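# Pull stuck end-cap off gripper and place in tray

## Task

One gripper has a plastic end-cap jammed onto its closed fingers. Get the cap off and leave it in the parts tray, resting there by itself: if it only stays in place because the robot is holding or propping it, the goal is not met.

## Robot and tools

Robot: two xArm7 arms, each with a parallel two-finger gripper, named left_arm and right_arm. The names are labels, not sides of any camera image. Arm bases in the scene frame: left_arm at (+0.047, +0.285, 0) m with quat_wxyz (+0.999, 0, 0, -0.045); right_arm at (-0.028, -0.373, 0) m with quat_wxyz (+1.000, 0, 0, -0.008).

Scene frame: origin on the table surface midway between the arms, +z up, +x pointing out over the table, +y toward left_arm. Gripper frame: fingers extend along the gripper's +z and separate along its y. The reported end_effector_position (link pinch) sits between the pads when closed, roughly 2 cm short of the fingertips; closing moves the tips about 10 mm further along +z.

execute_actions takes "actions", a list holding zero or one entry, plus optional "pictures" (boolean; images are included unless false).
- Empty list: nothing is commanded; you just get the current state.
- Move: {"rows": [...], "steps": n} with n from 1 to 15 (default 15). Each control step lasts 1/30 s and uses one row; if rows run out, the last row keeps being used.
- Wait: {"steps": n} with no rows, n up to 300; it returns when n steps have elapsed since the previous result, your reply time included.
A refused call moves nothing.

Row layout: a single list of 16 numbers covering both arms, always all 16 even if one arm stays still. Order: left_arm joints 1 to 7, left opening, then right_arm joints 1 to 7, right opening. Joint values are absolute target angles in radians, the same quantities printed under Joint positions (not offsets). Joint columns and stated ranges: waist -6.283..6.283, shoulder -2.059..2.094, upper arm roll -6.283..6.283, elbow -0.192..3.927, forearm roll -6.283..6.283, wrist pitch -1.693..3.142, wrist roll -6.283..6.283. Opening is an absolute command on a -1 (closed) to +1 (fully open) scale. A target beyond a range end by over 0.010 rad, and further out than the joint's last reported angle, gets the whole call refused. True limits may differ from the stated ones by up to 0.010 rad; a target past the true end is clipped there and the result may say "joint sent to its limit" (possibly about an earlier, still-running action). Absence of that line does not prove more travel exists.

Motion limits: each joint target moves at most 3.14 rad/s, takes 0.16 s to accelerate, and an arm's joints are slowed together so they arrive at once. Per step, a target is kept within 0.623 rad of the measured angle, and if the targets would shift the gripper more than 70 mm from where it is measured, the whole arm's targets are pulled back proportionally. Big moves therefore need several calls or time.

Between calls the arms keep heading to the last row sent, until all motion has nearly stopped (blocked or creeping counts as stopped) or some step is HELD; then only a new action makes them continue or push harder. Fingers already opening or closing finish their motion.

Result contents: a state line per arm (left_arm: … | right_arm: …) with end_effector_position in m, end_effector_quat_wxyz, and linear/angular velocities in m/s and rad/s, all in the scene frame; the printed position can be off, increasingly at long reach. Joint positions and Joint velocities give, per arm, the seven joints (rad, rad/s) then the finger-pad gap (m, m/s; 0.084 m is fully open). grip_measured is the measured opening on the command scale. "joint command not followed" means a clearance check altered or blocked joint targets on some steps; the rest of the row still ran. HELD marks steps where your row was partly or wholly not sent. MOTOR HOT appears from 65 °C; at 80 °C an OVER-TEMPERATURE FAULT brakes that arm until it cools. Holding loads, even while you think, heats motors.

Gripping: to hold something, command an opening clearly lower than grip_measured; a larger gap squeezes harder, up to about 24 N per pad for objects up to ~6 cm wide. Commanding -1 gives full force on parts about 0.5 mm thick or more. Re-sending the read grip_measured still presses lightly on narrow parts; wide ones may slip. Closing fast can overshoot in force and even spring the fingers open.

Torque fault: if contact torque hits a joint's load limit (N m: waist 46.5, shoulder 46.5, upper arm roll 27.9, elbow 27.9, forearm roll 27.9, wrist pitch 18.6, wrist roll 18.6; carried weight counts), that arm halts, backs the joint off slightly, holds 10 s and drops the rest of the call.

zoom_image: "camera" (cam_head_left, cam_head_right, cam_high, cam_low, cam_left_wrist, cam_right_wrist; each 896x504) and "region" [x0, y0, x1, y1] in that camera's latest image pixels, origin top-left, at most 504x504. It gives a closer view only.

read_manual: optional "section" (only "licences"); returns licence text, no motion.

finished_scene: "scene", the current scene's number. It ends the scene irreversibly and reports whether the goal was met. Replying without any tool call also ends everything.

Avoid: dropping the cap or anything else off the table, arms colliding or pressing on each other, slamming, hard hits and strong pushes. Expect occasional brief tugs on held parts or nudges to loose objects. Before finishing, release the cap so it sits in the tray unsupported, and move the gripper clear.

Each tool is called after "Call:" by a JSON object that holds its "api" and its "payload", one argument or row to a line.

## Session

Call:
{"api": "execute_actions", "payload": {
  "actions": []
}}

Scene clock: 0.00 s of 4700.00 s.
left_arm: end_effector_position=(+0.6394, +0.8825, +0.3215) grip_measured=-1.00 end_effector_quat_wxyz=(+0.594, -0.653, -0.069, -0.464) end_effector_velocity=(-0.000, -0.000, -0.001) end_effector_angular_velocity=(-0.001, +0.001, -0.000) | right_arm: end_effector_position=(+0.1941, -0.2065, +0.3854) grip_measured=-1.00 end_effector_quat_wxyz=(+0.427, +0.755, -0.360, +0.343) end_effector_velocity=(+0.000, +0.000, -0.000) end_effector_angular_velocity=(+0.001, -0.001, +0.001)
Joint positions: left_arm=[ 0.776  0.774  0.084  1.883  2.673  0.639 -1.976  0.   ] | right_arm=[ 0.042 -0.216  1.101  1.17  -0.618  2.127  1.825  0.   ]
Joint velocities: left_arm=[-0.    -0.     0.    -0.001 -0.    -0.001  0.    -0.   ] | right_arm=[-0.    -0.     0.     0.     0.    -0.001  0.001  0.   ]
Motor temperatures (°C, as the motors report them): left_arm=[36 38 41 41 41 44 43] | right_arm=[43 40 39 38 40 42 43]

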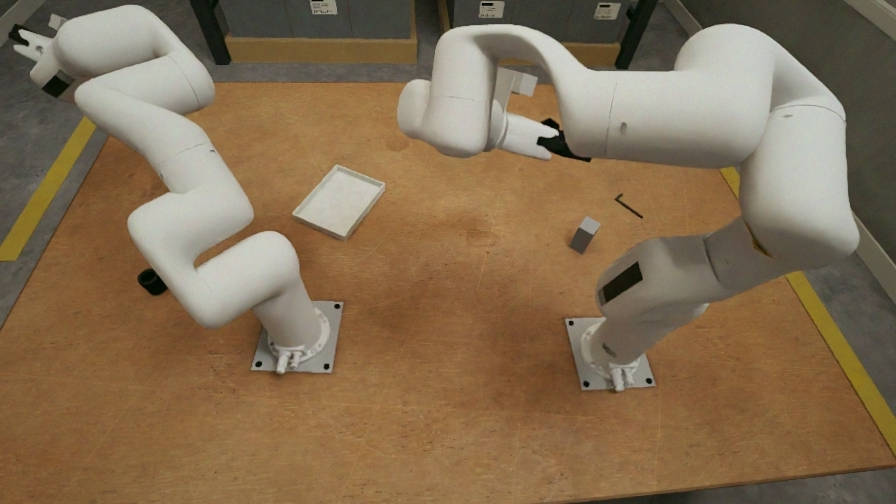

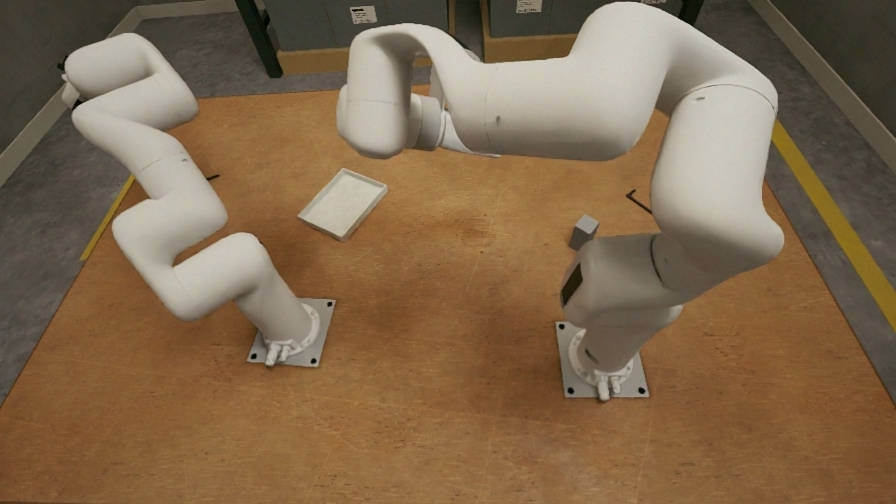

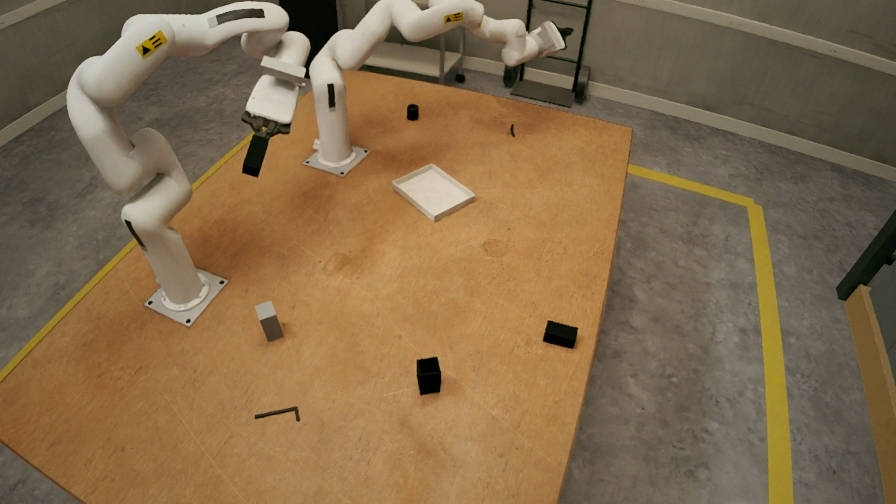

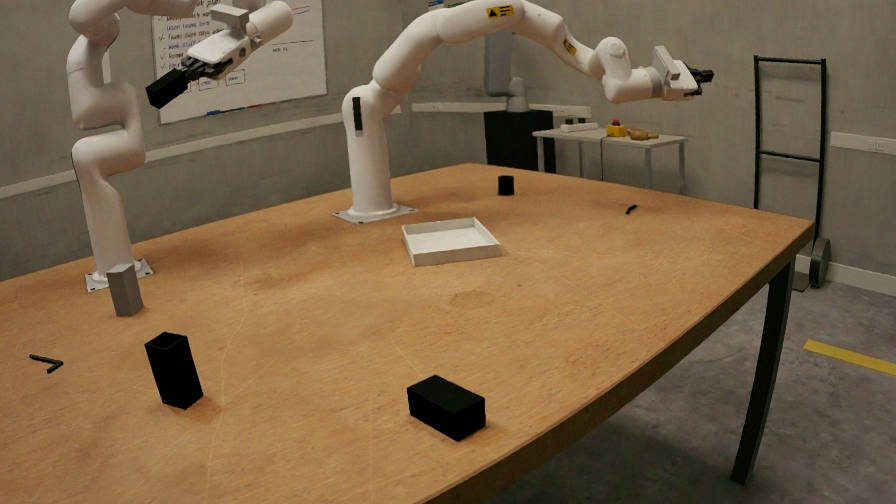

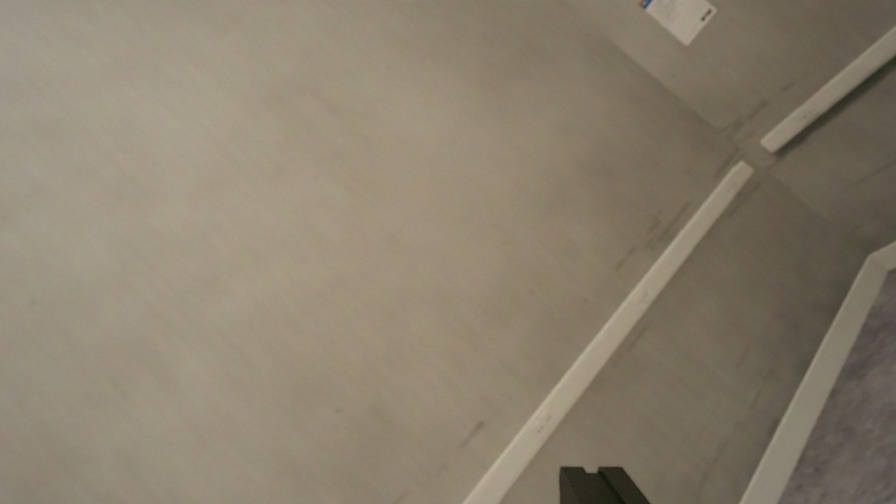

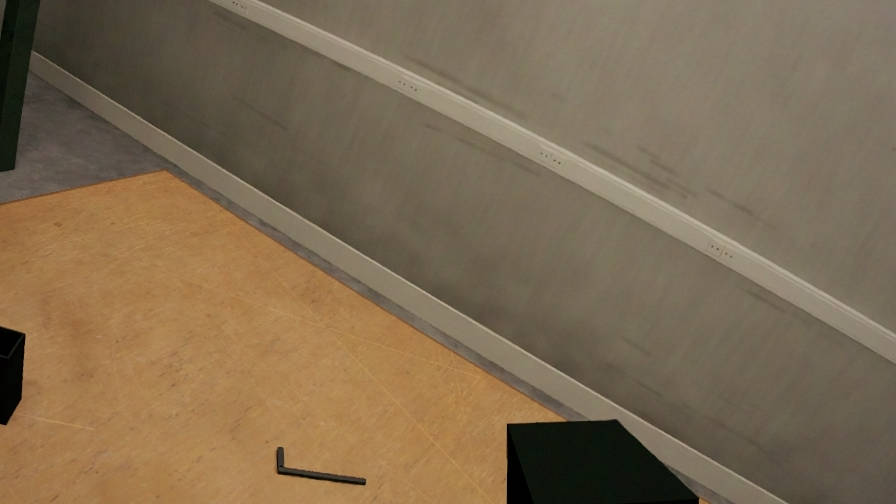

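Call:
{"api": "execute_actions", "payload": {
  "actions": [
    {"rows":[[-0.342,-0.108,0,1.462,0,1.57,-1.217,1,0.801,0.5,0,0.9,0,-1.171,1.571,-1]]}
  ],
  "pictures": false
}}

Call:
{"api": "execute_actions", "payload": {
  "actions": [
    {"steps":90}
  ]
}}

Scene clock: 3.83 s of 4700.00 s.
left_arm: end_effector_position=(+0.6972, +0.7391, +0.4687) grip_measured=+1.00 end_effector_quat_wxyz=(+0.632, -0.571, -0.089, -0.516) end_effector_velocity=(+0.041, -0.329, +0.333) end_effector_angular_velocity=(+0.186, -0.431, +0.087) | right_arm: end_effector_position=(+0.1680, -0.1555, +0.1892) grip_measured=-1.00 end_effector_quat_wxyz=(+0.397, +0.889, -0.224, +0.047) end_effector_velocity=(-0.091, +0.102, -0.415) end_effector_angular_velocity=(+0.587, +1.052, -0.253)
Joint positions: left_arm=[ 0.542  0.54   0.056  1.746  2.438  0.874 -1.745  0.084] | right_arm=[ 0.399  0.126  0.717  1.038 -0.315  1.742  1.7    0.   ]
Joint velocities: left_arm=[-0.537 -0.537 -0.05  -0.257 -0.535  0.533  0.477  0.001] | right_arm=[ 0.764  0.708 -1.043 -0.26   0.596 -1.044 -0.244  0.   ]
Motor temperatures (°C, as the motors report them): left_arm=[36 39 41 43 41 44 43] | right_arm=[43 40 40 40 40 42 43]
Steps of this call (steps 1 to 90: nothing new was sent; then 0.33 s passed at rest; steps 91 to 105: all 15 steps of this action). Readings (joint positions):
91: left_arm=[0.776 0.774 0.084 1.883 2.672 0.640 -1.975] | right_arm=[0.043 -0.216 1.100 1.170 -0.618 2.127 1.825]
92: left_arm=[0.770 0.768 0.085 1.876 2.665 0.648 -1.967] | right_arm=[0.051 -0.210 1.093 1.168 -0.610 2.118 1.821]
94: left_arm=[0.739 0.736 0.085 1.848 2.629 0.683 -1.932] | right_arm=[0.104 -0.161 1.043 1.149 -0.559 2.067 1.800]
98: left_arm=[0.664 0.663 0.068 1.812 2.561 0.751 -1.864] | right_arm=[0.212 -0.048 0.930 1.101 -0.461 1.957 1.760]
105: the state above

Scene clock: 14.27 s of 4700.00 s.
left_arm: end_effector_position=(+0.4462, +0.1014, +0.3897) grip_measured=+1.00 end_effector_quat_wxyz=(+0.000, +0.924, +0.382, +0.000) end_effector_velocity=(+0.000, +0.000, -0.000) end_effector_angular_velocity=(-0.000, +0.000, +0.002) | right_arm: end_effector_position=(+0.1718, -0.1317, +0.0452) grip_measured=-1.00 end_effector_quat_wxyz=(+0.312, +0.899, -0.291, -0.101) end_effector_velocity=(-0.000, +0.000, +0.000) end_effector_angular_velocity=(+0.001, +0.001, +0.002)
Joint positions: left_arm=[-0.342 -0.108  0.     1.462  0.     1.57  -1.217  0.084] | right_arm=[ 0.661  0.357  0.262  0.96  -0.108  1.287  1.616  0.   ]
Joint velocities: left_arm=[ 0.     0.     0.     0.    -0.     0.    -0.001 -0.   ] | right_arm=[-0.    -0.     0.     0.    -0.    -0.    -0.002  0.   ]
Motor temperatures (°C, as the motors report them): left_arm=[36 39 41 46 41 44 43] | right_arm=[43 40 40 39 40 42 43]
TORQUE FAULT: the external load on joint 6 (wrist pitch) of the right arm reached its load limit, and that arm stopped for 10 seconds. A torque fault stops only its own arm. That arm's remaining commands of this call were not run. Joint 6 (wrist pitch) of that arm moved back by up to 3 degrees. That arm holds there, with its grip as last carried out, and accepts commands again: back off and push less far. That arm stops again, at the same cost, whenever a joint's load reaches its limit.
The stop of the right arm began at step 13 of this call (marked STOPPED below). From that step on that arm followed nothing that you had sent. Nothing is kept back now, and the robot has no last target.
Steps of this call (steps 1 to 90: the robot went on to your last target; steps 91 to 313: the stop continued). Readings (joint positions):
1: left_arm=[0.524 0.522 0.054 1.738 2.420 0.891 -1.730] | right_arm=[0.424 0.150 0.681 1.029 -0.295 1.707 1.692]
2: left_arm=[0.506 0.504 0.052 1.729 2.402 0.910 -1.714] | right_arm=[0.449 0.173 0.644 1.020 -0.276 1.669 1.684]
4: left_arm=[0.469 0.468 0.049 1.713 2.366 0.946 -1.684] | right_arm=[0.497 0.218 0.564 1.004 -0.238 1.589 1.669]
8: left_arm=[0.390 0.395 0.043 1.682 2.287 1.024 -1.626] | right_arm=[0.585 0.300 0.400 0.973 -0.169 1.408 1.640]
13: left_arm=[0.278 0.307 0.036 1.644 2.174 1.120 -1.554] | right_arm=[0.662 0.354 0.259 0.963 -0.106 1.255 1.616] STOPPED (the right arm)
313: the state above

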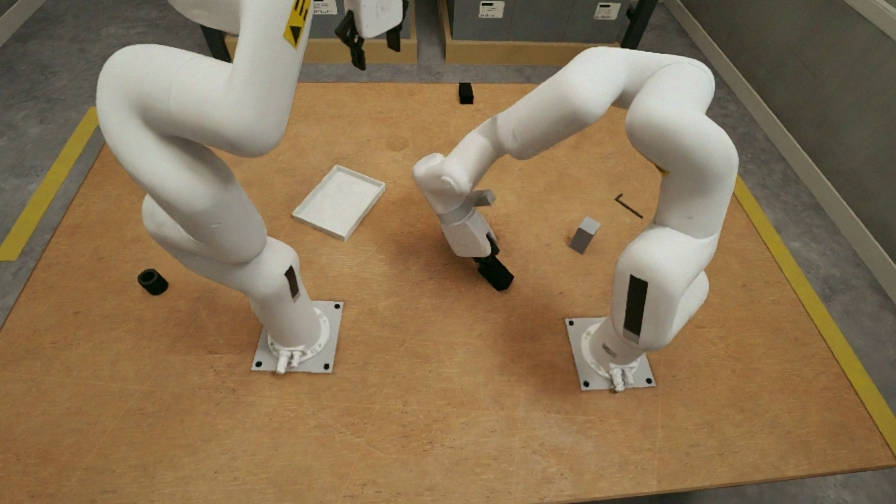

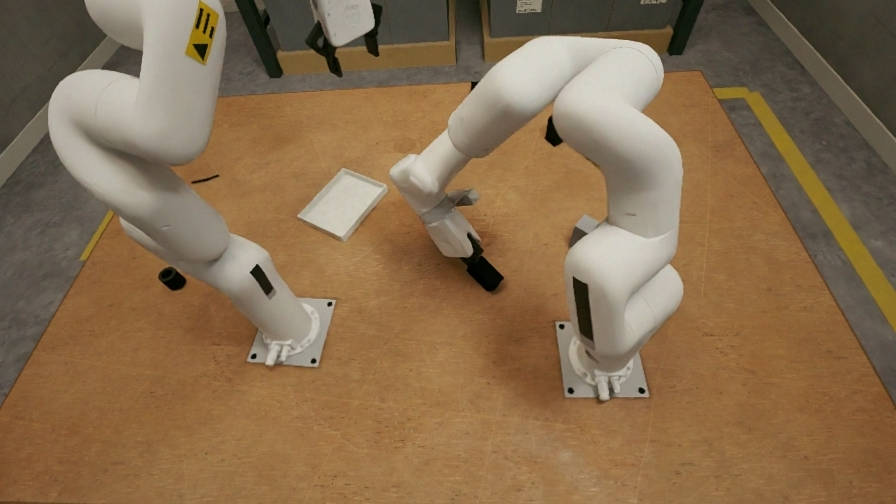

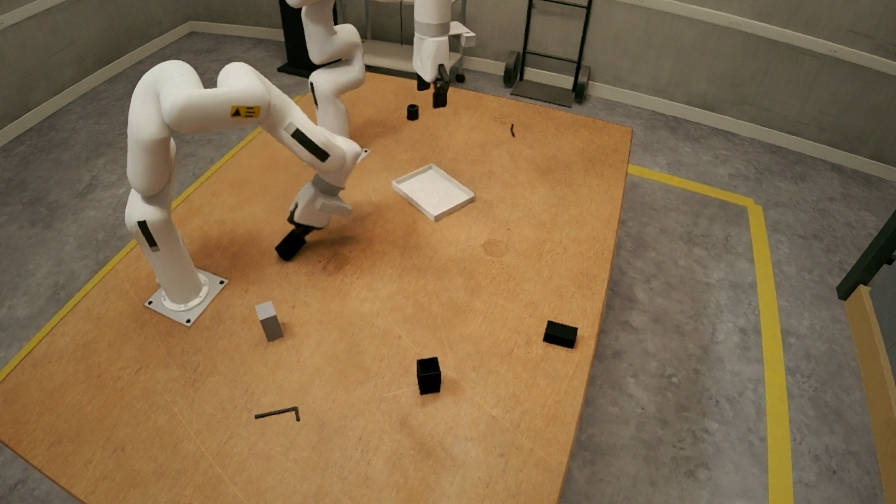

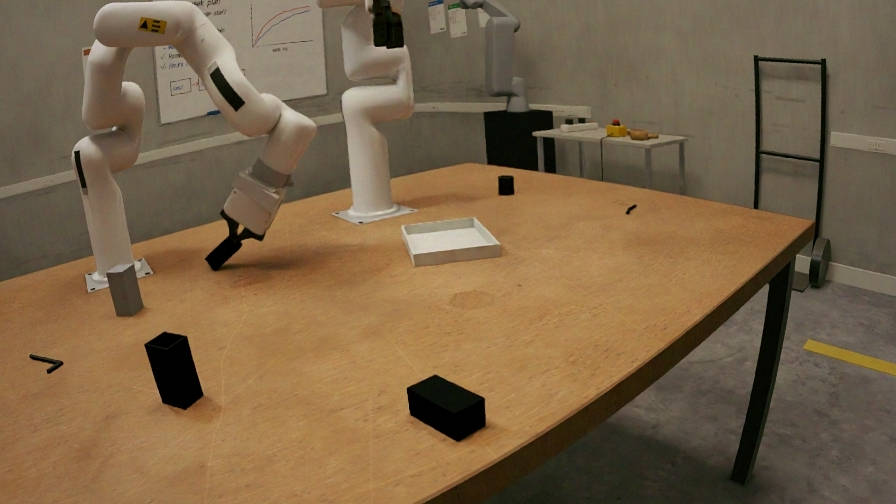

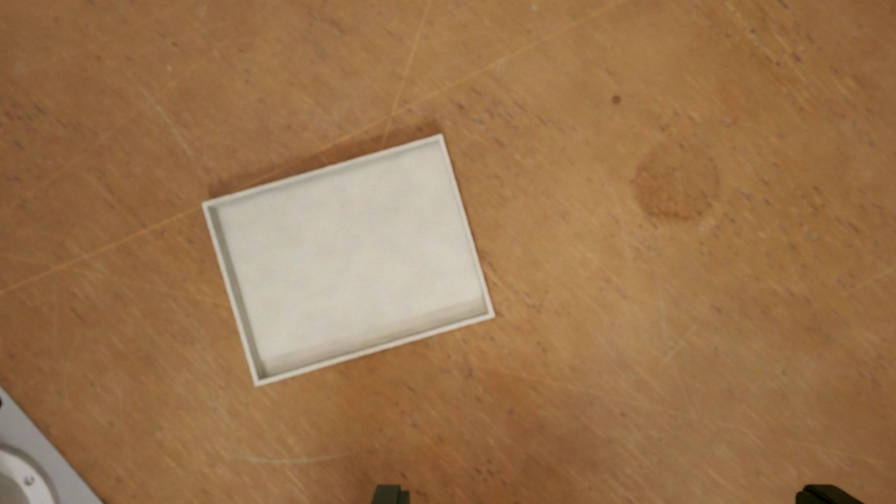

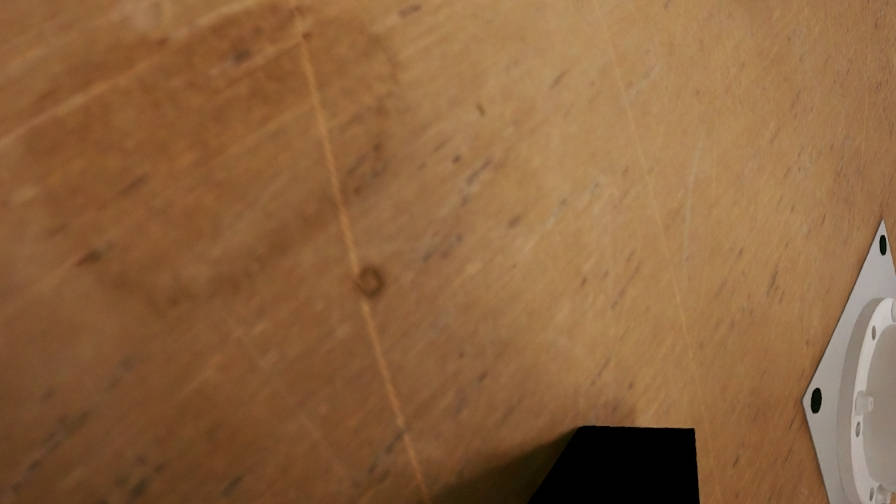

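Call:
{"api": "execute_actions", "payload": {
  "actions": [
    {"rows":[[-0.342,-0.108,0,1.462,0,1.57,-1.217,1,0.801,0.0,0,0.9,0,1.287,1.571,-1]]}
  ],
  "pictures": false
}}

Call:
{"api": "execute_actions", "payload": {
  "actions": [
    {"rows":[[-0.342,-0.108,0,1.462,0,1.57,-1.217,1,0.801,0.0,0,0.9,0,0.1,1.571,-1]]}
  ],
  "pictures": false
}}

Call:
{"api": "execute_actions", "payload": {
  "actions": [
    {"steps":15}
  ],
  "pictures": false
}}

Call:
{"api": "execute_actions", "payload": {
  "actions": [
    {"rows":[[-0.342,-0.108,0,1.462,0,1.57,-1.217,1,0.801,0.5,0,0.9,0,-1.171,1.571,-1]]}
  ],
  "pictures": false
}}

Call:
{"api": "execute_actions", "payload": {
  "actions": [
    {"steps":30}
  ]
}}

Scene clock: 16.57 s of 4700.00 s.
left_arm: end_effector_position=(+0.4462, +0.1014, +0.3897) grip_measured=+1.00 end_effector_quat_wxyz=(-0.000, +0.924, +0.382, -0.000) end_effector_velocity=(+0.000, -0.000, +0.000) end_effector_angular_velocity=(-0.001, -0.001, -0.000) | right_arm: end_effector_position=(+0.2152, -0.1298, +0.1443) grip_measured=-1.00 end_effector_quat_wxyz=(+0.180, +0.906, -0.375, -0.074) end_effector_velocity=(-0.018, -0.009, -0.009) end_effector_angular_velocity=(-0.022, +0.044, +0.004)
Joint positions: left_arm=[-0.342 -0.108 -0.     1.462  0.     1.57  -1.217  0.084] | right_arm=[ 0.799  0.005  0.003  0.899 -0.001  1.286  1.571  0.   ]
Joint velocities: left_arm=[ 0.    -0.    -0.    -0.    -0.    -0.001  0.    -0.   ] | right_arm=[ 0.026 -0.006 -0.019 -0.039  0.017  0.014 -0.008  0.   ]
Motor temperatures (°C, as the motors report them): left_arm=[36 39 41 46 41 44 43] | right_arm=[43 40 40 39 40 43 43]
Steps of this call (steps 1 to 54: nothing new was sent; steps 55 to 69: all 15 steps of this action). Readings (joint positions):
55: left_arm=[-0.342 -0.108 0.000 1.462 -0.000 1.570 -1.217] | right_arm=[0.661 0.356 0.261 0.959 -0.108 1.287 1.616]
56: left_arm=[-0.342 -0.108 0.000 1.462 0.000 1.570 -1.217] | right_arm=[0.665 0.350 0.256 0.957 -0.105 1.287 1.615]
58: left_arm=[-0.342 -0.108 0.000 1.462 -0.000 1.570 -1.217] | right_arm=[0.691 0.295 0.209 0.933 -0.085 1.287 1.606]
62: left_arm=[-0.342 -0.108 -0.000 1.462 0.000 1.570 -1.217] | right_arm=[0.755 0.119 0.081 0.913 -0.035 1.282 1.585]
69: the state above

Scene clock: 17.07 s of 4700.00 s.
left_arm: end_effector_position=(+0.4462, +0.1014, +0.3897) grip_measured=+1.00 end_effector_quat_wxyz=(+0.000, +0.924, +0.382, -0.000) end_effector_velocity=(+0.001, +0.000, +0.001) end_effector_angular_velocity=(-0.001, -0.002, +0.000) | right_arm: end_effector_position=(+0.3409, -0.0041, +0.1927) grip_measured=-1.00 end_effector_quat_wxyz=(-0.149, +0.912, -0.378, +0.062) end_effector_velocity=(+0.257, +0.257, +0.262) end_effector_angular_velocity=(+1.202, -1.202, +0.001)
Joint positions: left_arm=[-0.342 -0.108  0.     1.462 -0.     1.57  -1.217  0.084] | right_arm=[ 0.801  0.002  0.001  0.899 -0.     0.573  1.571  0.   ]
Joint velocities: left_arm=[ 0.    -0.     0.     0.001  0.    -0.001  0.    -0.   ] | right_arm=[ 0.001 -0.008 -0.002  0.002  0.001 -1.691 -0.002  0.   ]
Motor temperatures (°C, as the motors report them): left_arm=[36 39 41 46 41 44 43] | right_arm=[43 40 40 40 40 43 43]
Steps of this call (steps 1 to 15: all 15 steps of this action). Readings (joint positions):
1: left_arm=[-0.342 -0.108 -0.000 1.462 -0.000 1.570 -1.217] | right_arm=[0.800 0.005 0.002 0.898 -0.001 1.286 1.571]
2: left_arm=[-0.342 -0.108 0.000 1.462 -0.000 1.570 -1.217] | right_arm=[0.800 0.005 0.002 0.897 -0.001 1.277 1.571]
4: left_arm=[-0.342 -0.108 0.000 1.462 -0.000 1.570 -1.217] | right_arm=[0.801 0.005 0.002 0.896 -0.001 1.208 1.571]
8: left_arm=[-0.342 -0.108 -0.000 1.462 0.000 1.570 -1.217] | right_arm=[0.801 0.004 0.001 0.899 -0.000 0.969 1.571]
15: the state above

Scene clock: 17.57 s of 4700.00 s.
left_arm: end_effector_position=(+0.4462, +0.1014, +0.3897) grip_measured=+1.00 end_effector_quat_wxyz=(-0.000, +0.924, +0.382, +0.000) end_effector_velocity=(-0.000, -0.000, -0.000) end_effector_angular_velocity=(+0.000, +0.001, -0.001) | right_arm: end_effector_position=(+0.3979, +0.0526, +0.2858) grip_measured=-1.00 end_effector_quat_wxyz=(-0.358, +0.851, -0.353, +0.148) end_effector_velocity=(+0.002, +0.001, +0.004) end_effector_angular_velocity=(+0.014, -0.012, -0.002)
Joint positions: left_arm=[-0.342 -0.108 -0.     1.462  0.     1.57  -1.217  0.084] | right_arm=[ 0.801  0.     0.     0.899 -0.     0.102  1.571  0.   ]
Joint velocities: left_arm=[-0.     0.    -0.    -0.    -0.     0.001  0.001 -0.   ] | right_arm=[ 0.     0.001 -0.001 -0.     0.    -0.02   0.001  0.   ]
Motor temperatures (°C, as the motors report them): left_arm=[36 39 41 46 41 44 43] | right_arm=[43 40 40 40 40 43 43]
Steps of this call (steps 1 to 15: the robot went on to your last target). Readings (joint positions):
1: left_arm=[-0.342 -0.108 0.000 1.462 -0.000 1.570 -1.217] | right_arm=[0.801 0.002 0.001 0.900 -0.000 0.516 1.571]
2: left_arm=[-0.342 -0.108 0.000 1.462 -0.000 1.570 -1.217] | right_arm=[0.801 0.002 0.001 0.900 -0.000 0.460 1.571]
4: left_arm=[-0.342 -0.108 0.000 1.462 0.000 1.570 -1.217] | right_arm=[0.801 0.001 0.000 0.900 -0.000 0.347 1.571]
8: left_arm=[-0.342 -0.108 -0.000 1.462 0.000 1.570 -1.217] | right_arm=[0.801 -0.000 0.000 0.901 -0.000 0.155 1.571]
15: the state above

Scene clock: 18.07 s of 4700.00 s.
left_arm: end_effector_position=(+0.4462, +0.1014, +0.3897) grip_measured=+1.00 end_effector_quat_wxyz=(-0.000, +0.924, +0.382, -0.000) end_effector_velocity=(-0.000, +0.000, -0.000) end_effector_angular_velocity=(-0.000, +0.002, +0.002) | right_arm: end_effector_position=(+0.4353, +0.0901, +0.2286) grip_measured=-1.00 end_effector_quat_wxyz=(-0.554, +0.739, -0.307, +0.229) end_effector_velocity=(-0.011, -0.011, +0.433) end_effector_angular_velocity=(+1.617, -1.616, +0.000)
Joint positions: left_arm=[-0.342 -0.108  0.     1.462 -0.     1.57  -1.217  0.084] | right_arm=[ 0.801  0.466  0.     0.897 -0.    -0.854  1.571  0.   ]
Joint velocities: left_arm=[ 0.     0.     0.    -0.001 -0.001  0.001 -0.002 -0.   ] | right_arm=[-0.     0.441  0.001  0.025 -0.    -2.702  0.001  0.   ]
Motor temperatures (°C, as the motors report them): left_arm=[36 39 41 46 41 44 43] | right_arm=[43 40 40 40 40 43 43]
Steps of this call (steps 1 to 15: all 15 steps of this action). Readings (joint positions):
1: left_arm=[-0.342 -0.108 -0.000 1.462 -0.000 1.570 -1.217] | right_arm=[0.801 0.001 0.000 0.899 -0.000 0.101 1.571]
2: left_arm=[-0.342 -0.108 -0.000 1.462 0.000 1.570 -1.217] | right_arm=[0.801 0.006 -0.000 0.900 -0.000 0.091 1.571]
4: left_arm=[-0.342 -0.108 -0.000 1.462 -0.000 1.570 -1.217] | right_arm=[0.801 0.055 -0.000 0.906 0.000 0.020 1.571]
8: left_arm=[-0.342 -0.108 -0.000 1.462 0.000 1.570 -1.217] | right_arm=[0.801 0.226 0.000 0.897 -0.000 -0.208 1.571]
15: the state above

Scene clock: 19.07 s of 4700.00 s.
left_arm: end_effector_position=(+0.4462, +0.1014, +0.3897) grip_measured=+1.00 end_effector_quat_wxyz=(+0.000, +0.924, +0.382, +0.000) end_effector_velocity=(-0.000, -0.000, -0.000) end_effector_angular_velocity=(-0.000, +0.001, +0.000) | right_arm: end_effector_position=(+0.4269, +0.0815, +0.2897) grip_measured=-1.00 end_effector_quat_wxyz=(+0.653, -0.653, +0.271, -0.271) end_effector_velocity=(-0.000, -0.000, -0.000) end_effector_angular_velocity=(+0.000, +0.001, +0.000)
Joint positions: left_arm=[-0.342 -0.108 -0.     1.462 -0.     1.57  -1.217  0.084] | right_arm=[ 0.801  0.5   -0.     0.9    0.    -1.171  1.571  0.   ]
Joint velocities: left_arm=[ 0.     0.    -0.    -0.001 -0.     0.    -0.    -0.   ] | right_arm=[-0.    -0.     0.    -0.001 -0.001 -0.001  0.001  0.   ]
Motor temperatures (°C, as the motors report them): left_arm=[36 39 41 46 41 44 43] | right_arm=[43 40 40 40 40 43 43]
Steps of this call (steps 1 to 30: the robot went on to your last target). Readings (joint positions):
1: left_arm=[-0.342 -0.108 0.000 1.462 0.000 1.570 -1.217] | right_arm=[0.801 0.478 0.000 0.898 -0.000 -0.940 1.571]
2: left_arm=[-0.342 -0.108 0.000 1.462 0.000 1.570 -1.217] | right_arm=[0.801 0.486 0.000 0.900 -0.000 -1.014 1.571]
4: left_arm=[-0.342 -0.108 0.000 1.462 0.000 1.570 -1.217] | right_arm=[0.801 0.494 -0.000 0.901 -0.000 -1.116 1.571]
8: left_arm=[-0.342 -0.108 -0.000 1.462 0.000 1.570 -1.217] | right_arm=[0.801 0.497 -0.000 0.901 0.000 -1.166 1.571]
30: the state above
All arms were judged still, so your last target was given up. Only a new action makes them travel on or press farther. Fingers that are still opening or closing keep moving.

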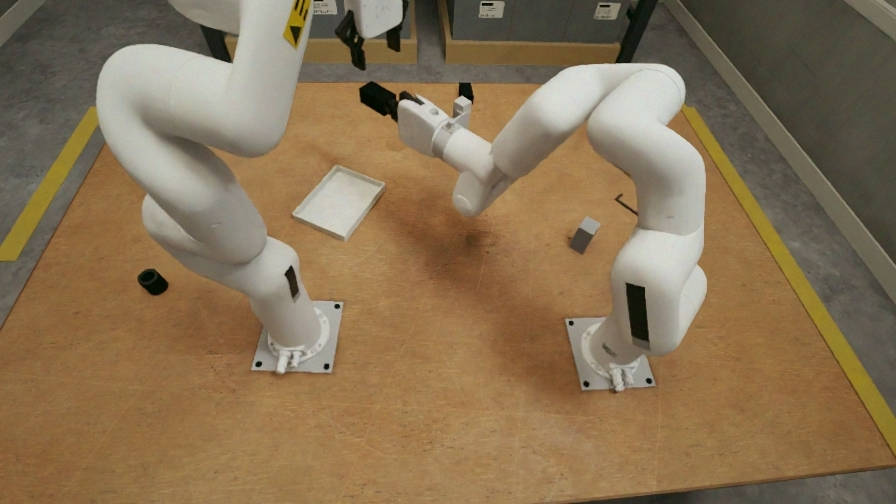

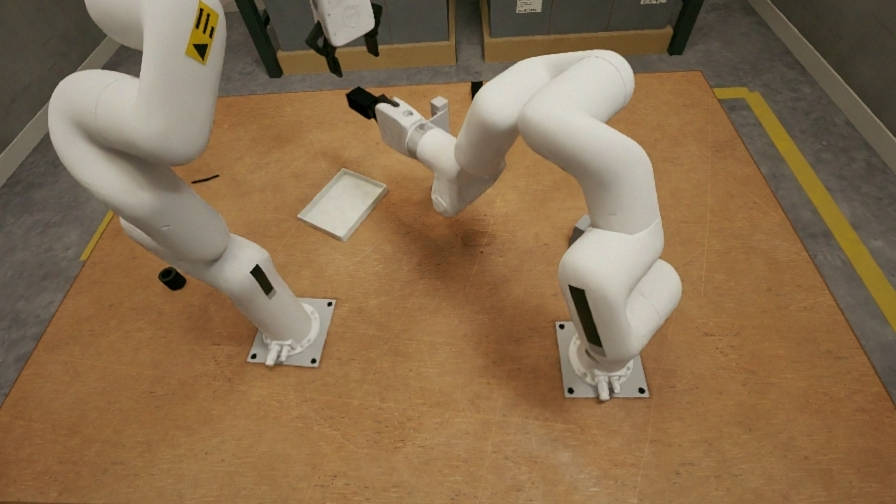

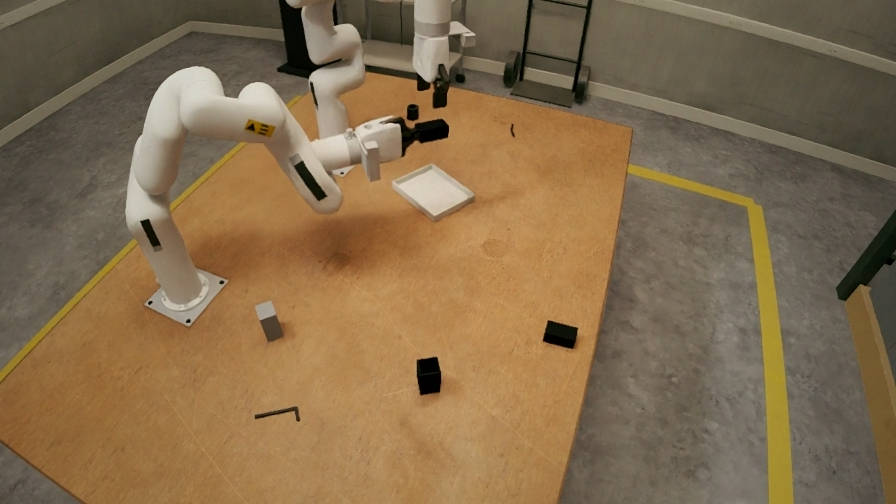

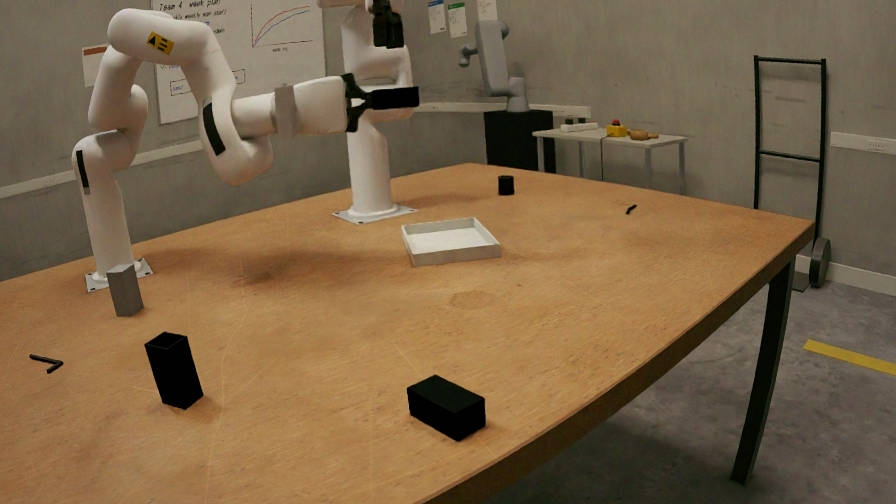

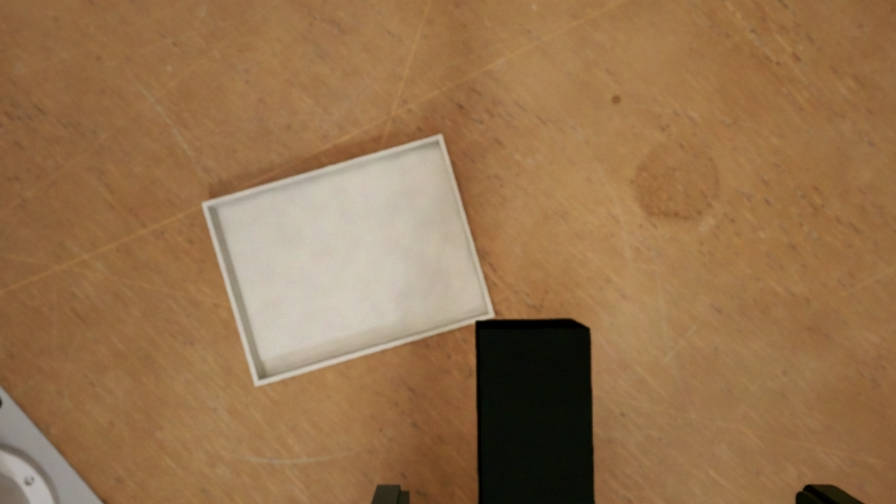

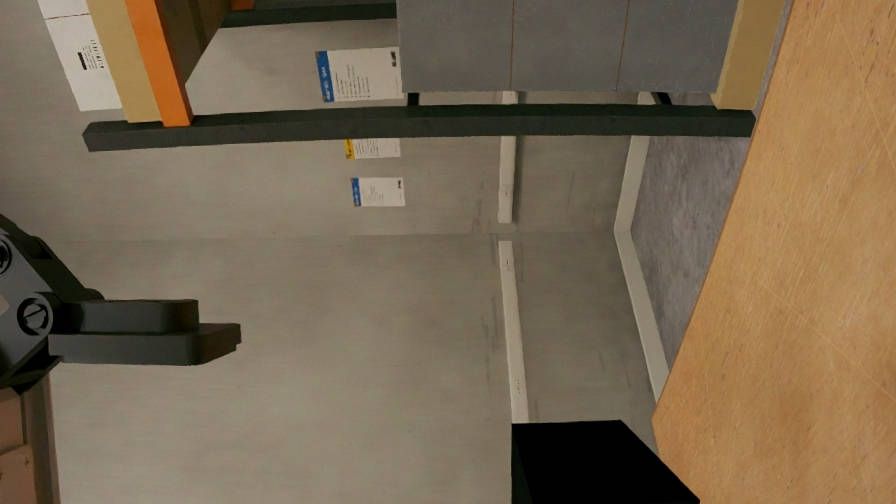

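Aligned within a few mm; nudge and descend.

Call:
{"api": "execute_actions", "payload": {
  "actions": [
    {"rows":[[-0.342,-0.135,0,1.148,0,1.283,-1.217,1,0.794,0.5,0,0.9,0,-1.171,1.571,-1]]}
  ]
}}

Scene clock: 20.03 s of 4700.00 s.
left_arm: end_effector_position=(+0.4467, +0.1011, +0.2920) grip_measured=+1.00 end_effector_quat_wxyz=(+0.001, +0.924, +0.382, +0.001) end_effector_velocity=(+0.005, -0.002, +0.008) end_effector_angular_velocity=(-0.016, -0.037, +0.000) | right_arm: end_effector_position=(+0.4300, +0.0784, +0.2897) grip_measured=-1.00 end_effector_quat_wxyz=(+0.652, -0.652, +0.273, -0.273) end_effector_velocity=(+0.001, -0.001, -0.000) end_effector_angular_velocity=(+0.001, -0.001, -0.002)
Joint positions: left_arm=[-0.342 -0.136 -0.     1.152  0.     1.285 -1.217  0.084] | right_arm=[ 0.794  0.5    0.     0.9   -0.    -1.171  1.571  0.   ]
Joint velocities: left_arm=[-0.    -0.017  0.    -0.004  0.001 -0.027 -0.001  0.   ] | right_arm=[-0.001  0.001 -0.001 -0.     0.001 -0.002  0.     0.   ]
Motor temperatures (°C, as the motors report them): left_arm=[36 39 41 47 41 44 43] | right_arm=[43 40 40 40 40 43 43]
Steps of this call (steps 1 to 14: nothing new was sent; steps 15 to 29: all 15 steps of this action). Readings (joint positions):
15: left_arm=[-0.342 -0.108 0.000 1.461 -0.000 1.569 -1.217] | right_arm=[0.801 0.500 0.000 0.900 -0.000 -1.171 1.571]
16: left_arm=[-0.342 -0.109 0.000 1.455 0.000 1.561 -1.217] | right_arm=[0.800 0.500 0.000 0.900 -0.000 -1.171 1.571]
18: left_arm=[-0.342 -0.119 0.000 1.395 0.000 1.499 -1.217] | right_arm=[0.797 0.500 0.000 0.900 -0.000 -1.171 1.571]
22: left_arm=[-0.342 -0.126 -0.000 1.213 -0.000 1.349 -1.217] | right_arm=[0.794 0.500 -0.000 0.900 0.000 -1.171 1.571]
29: the state above

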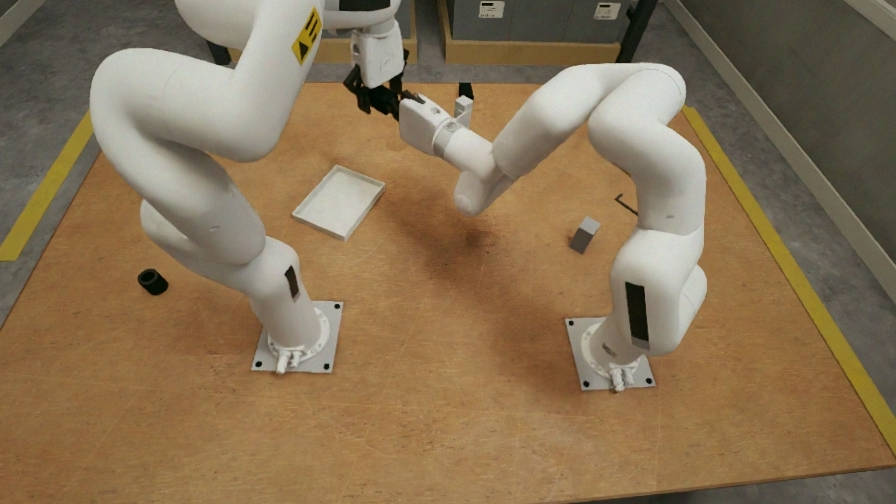

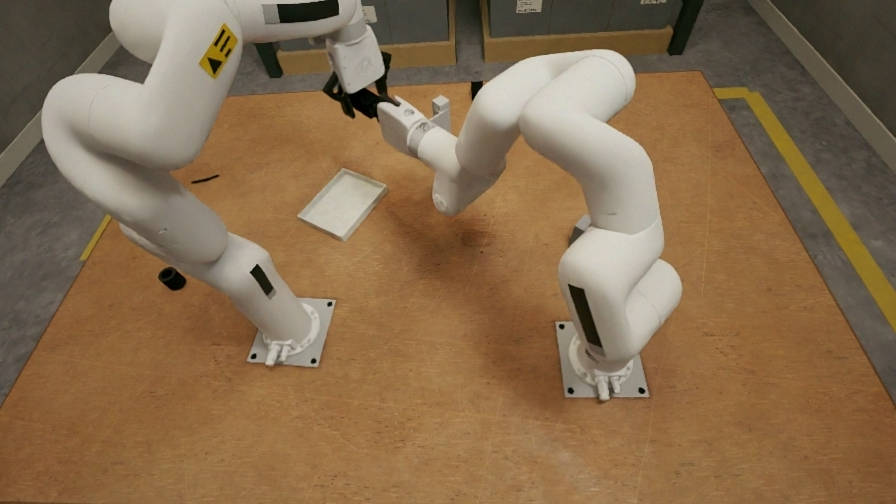

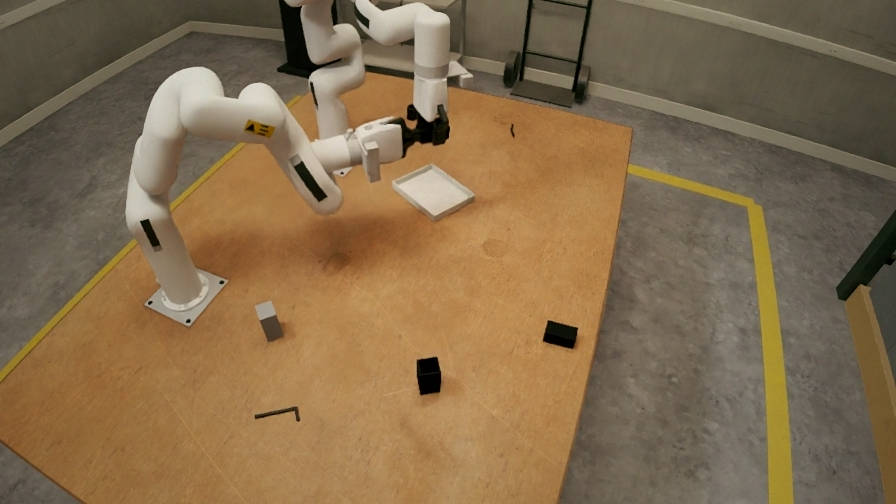

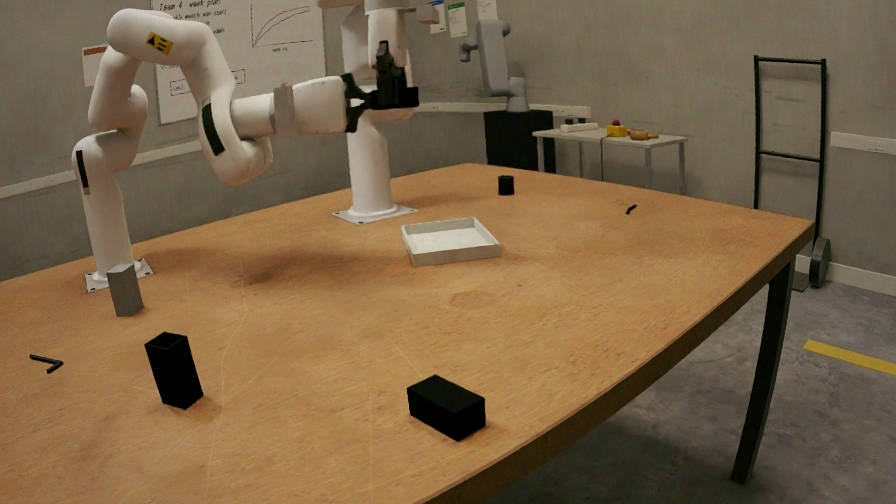

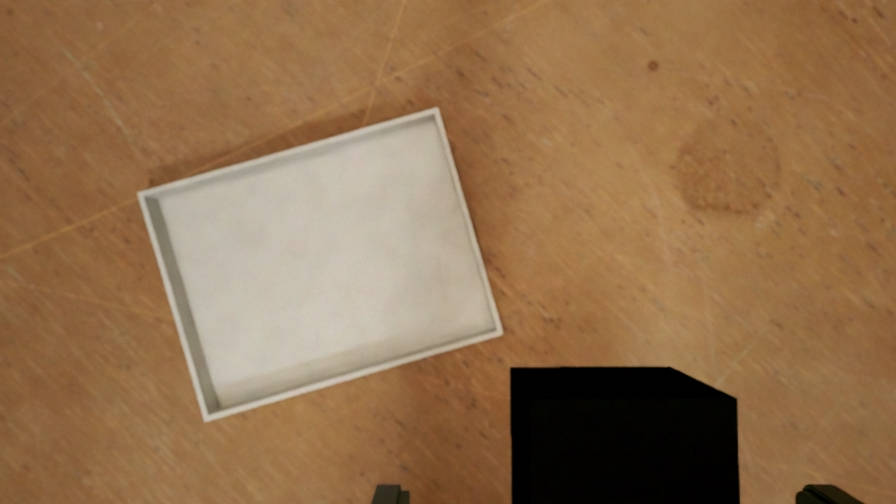

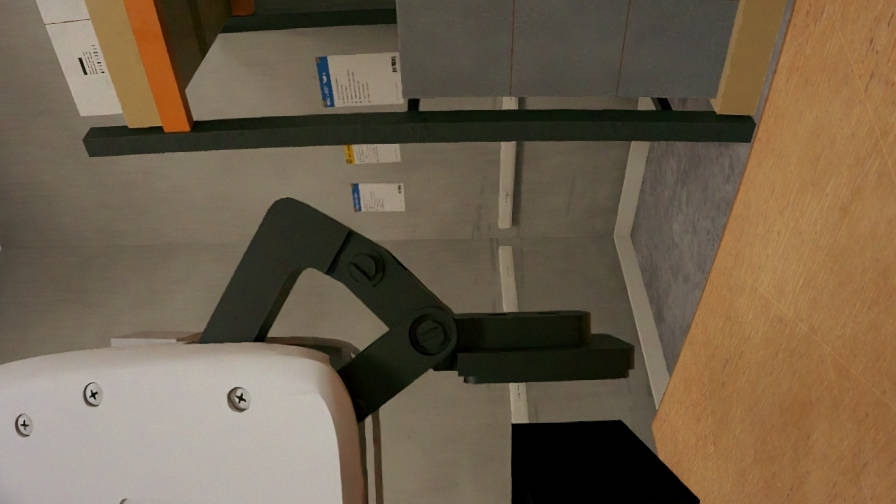

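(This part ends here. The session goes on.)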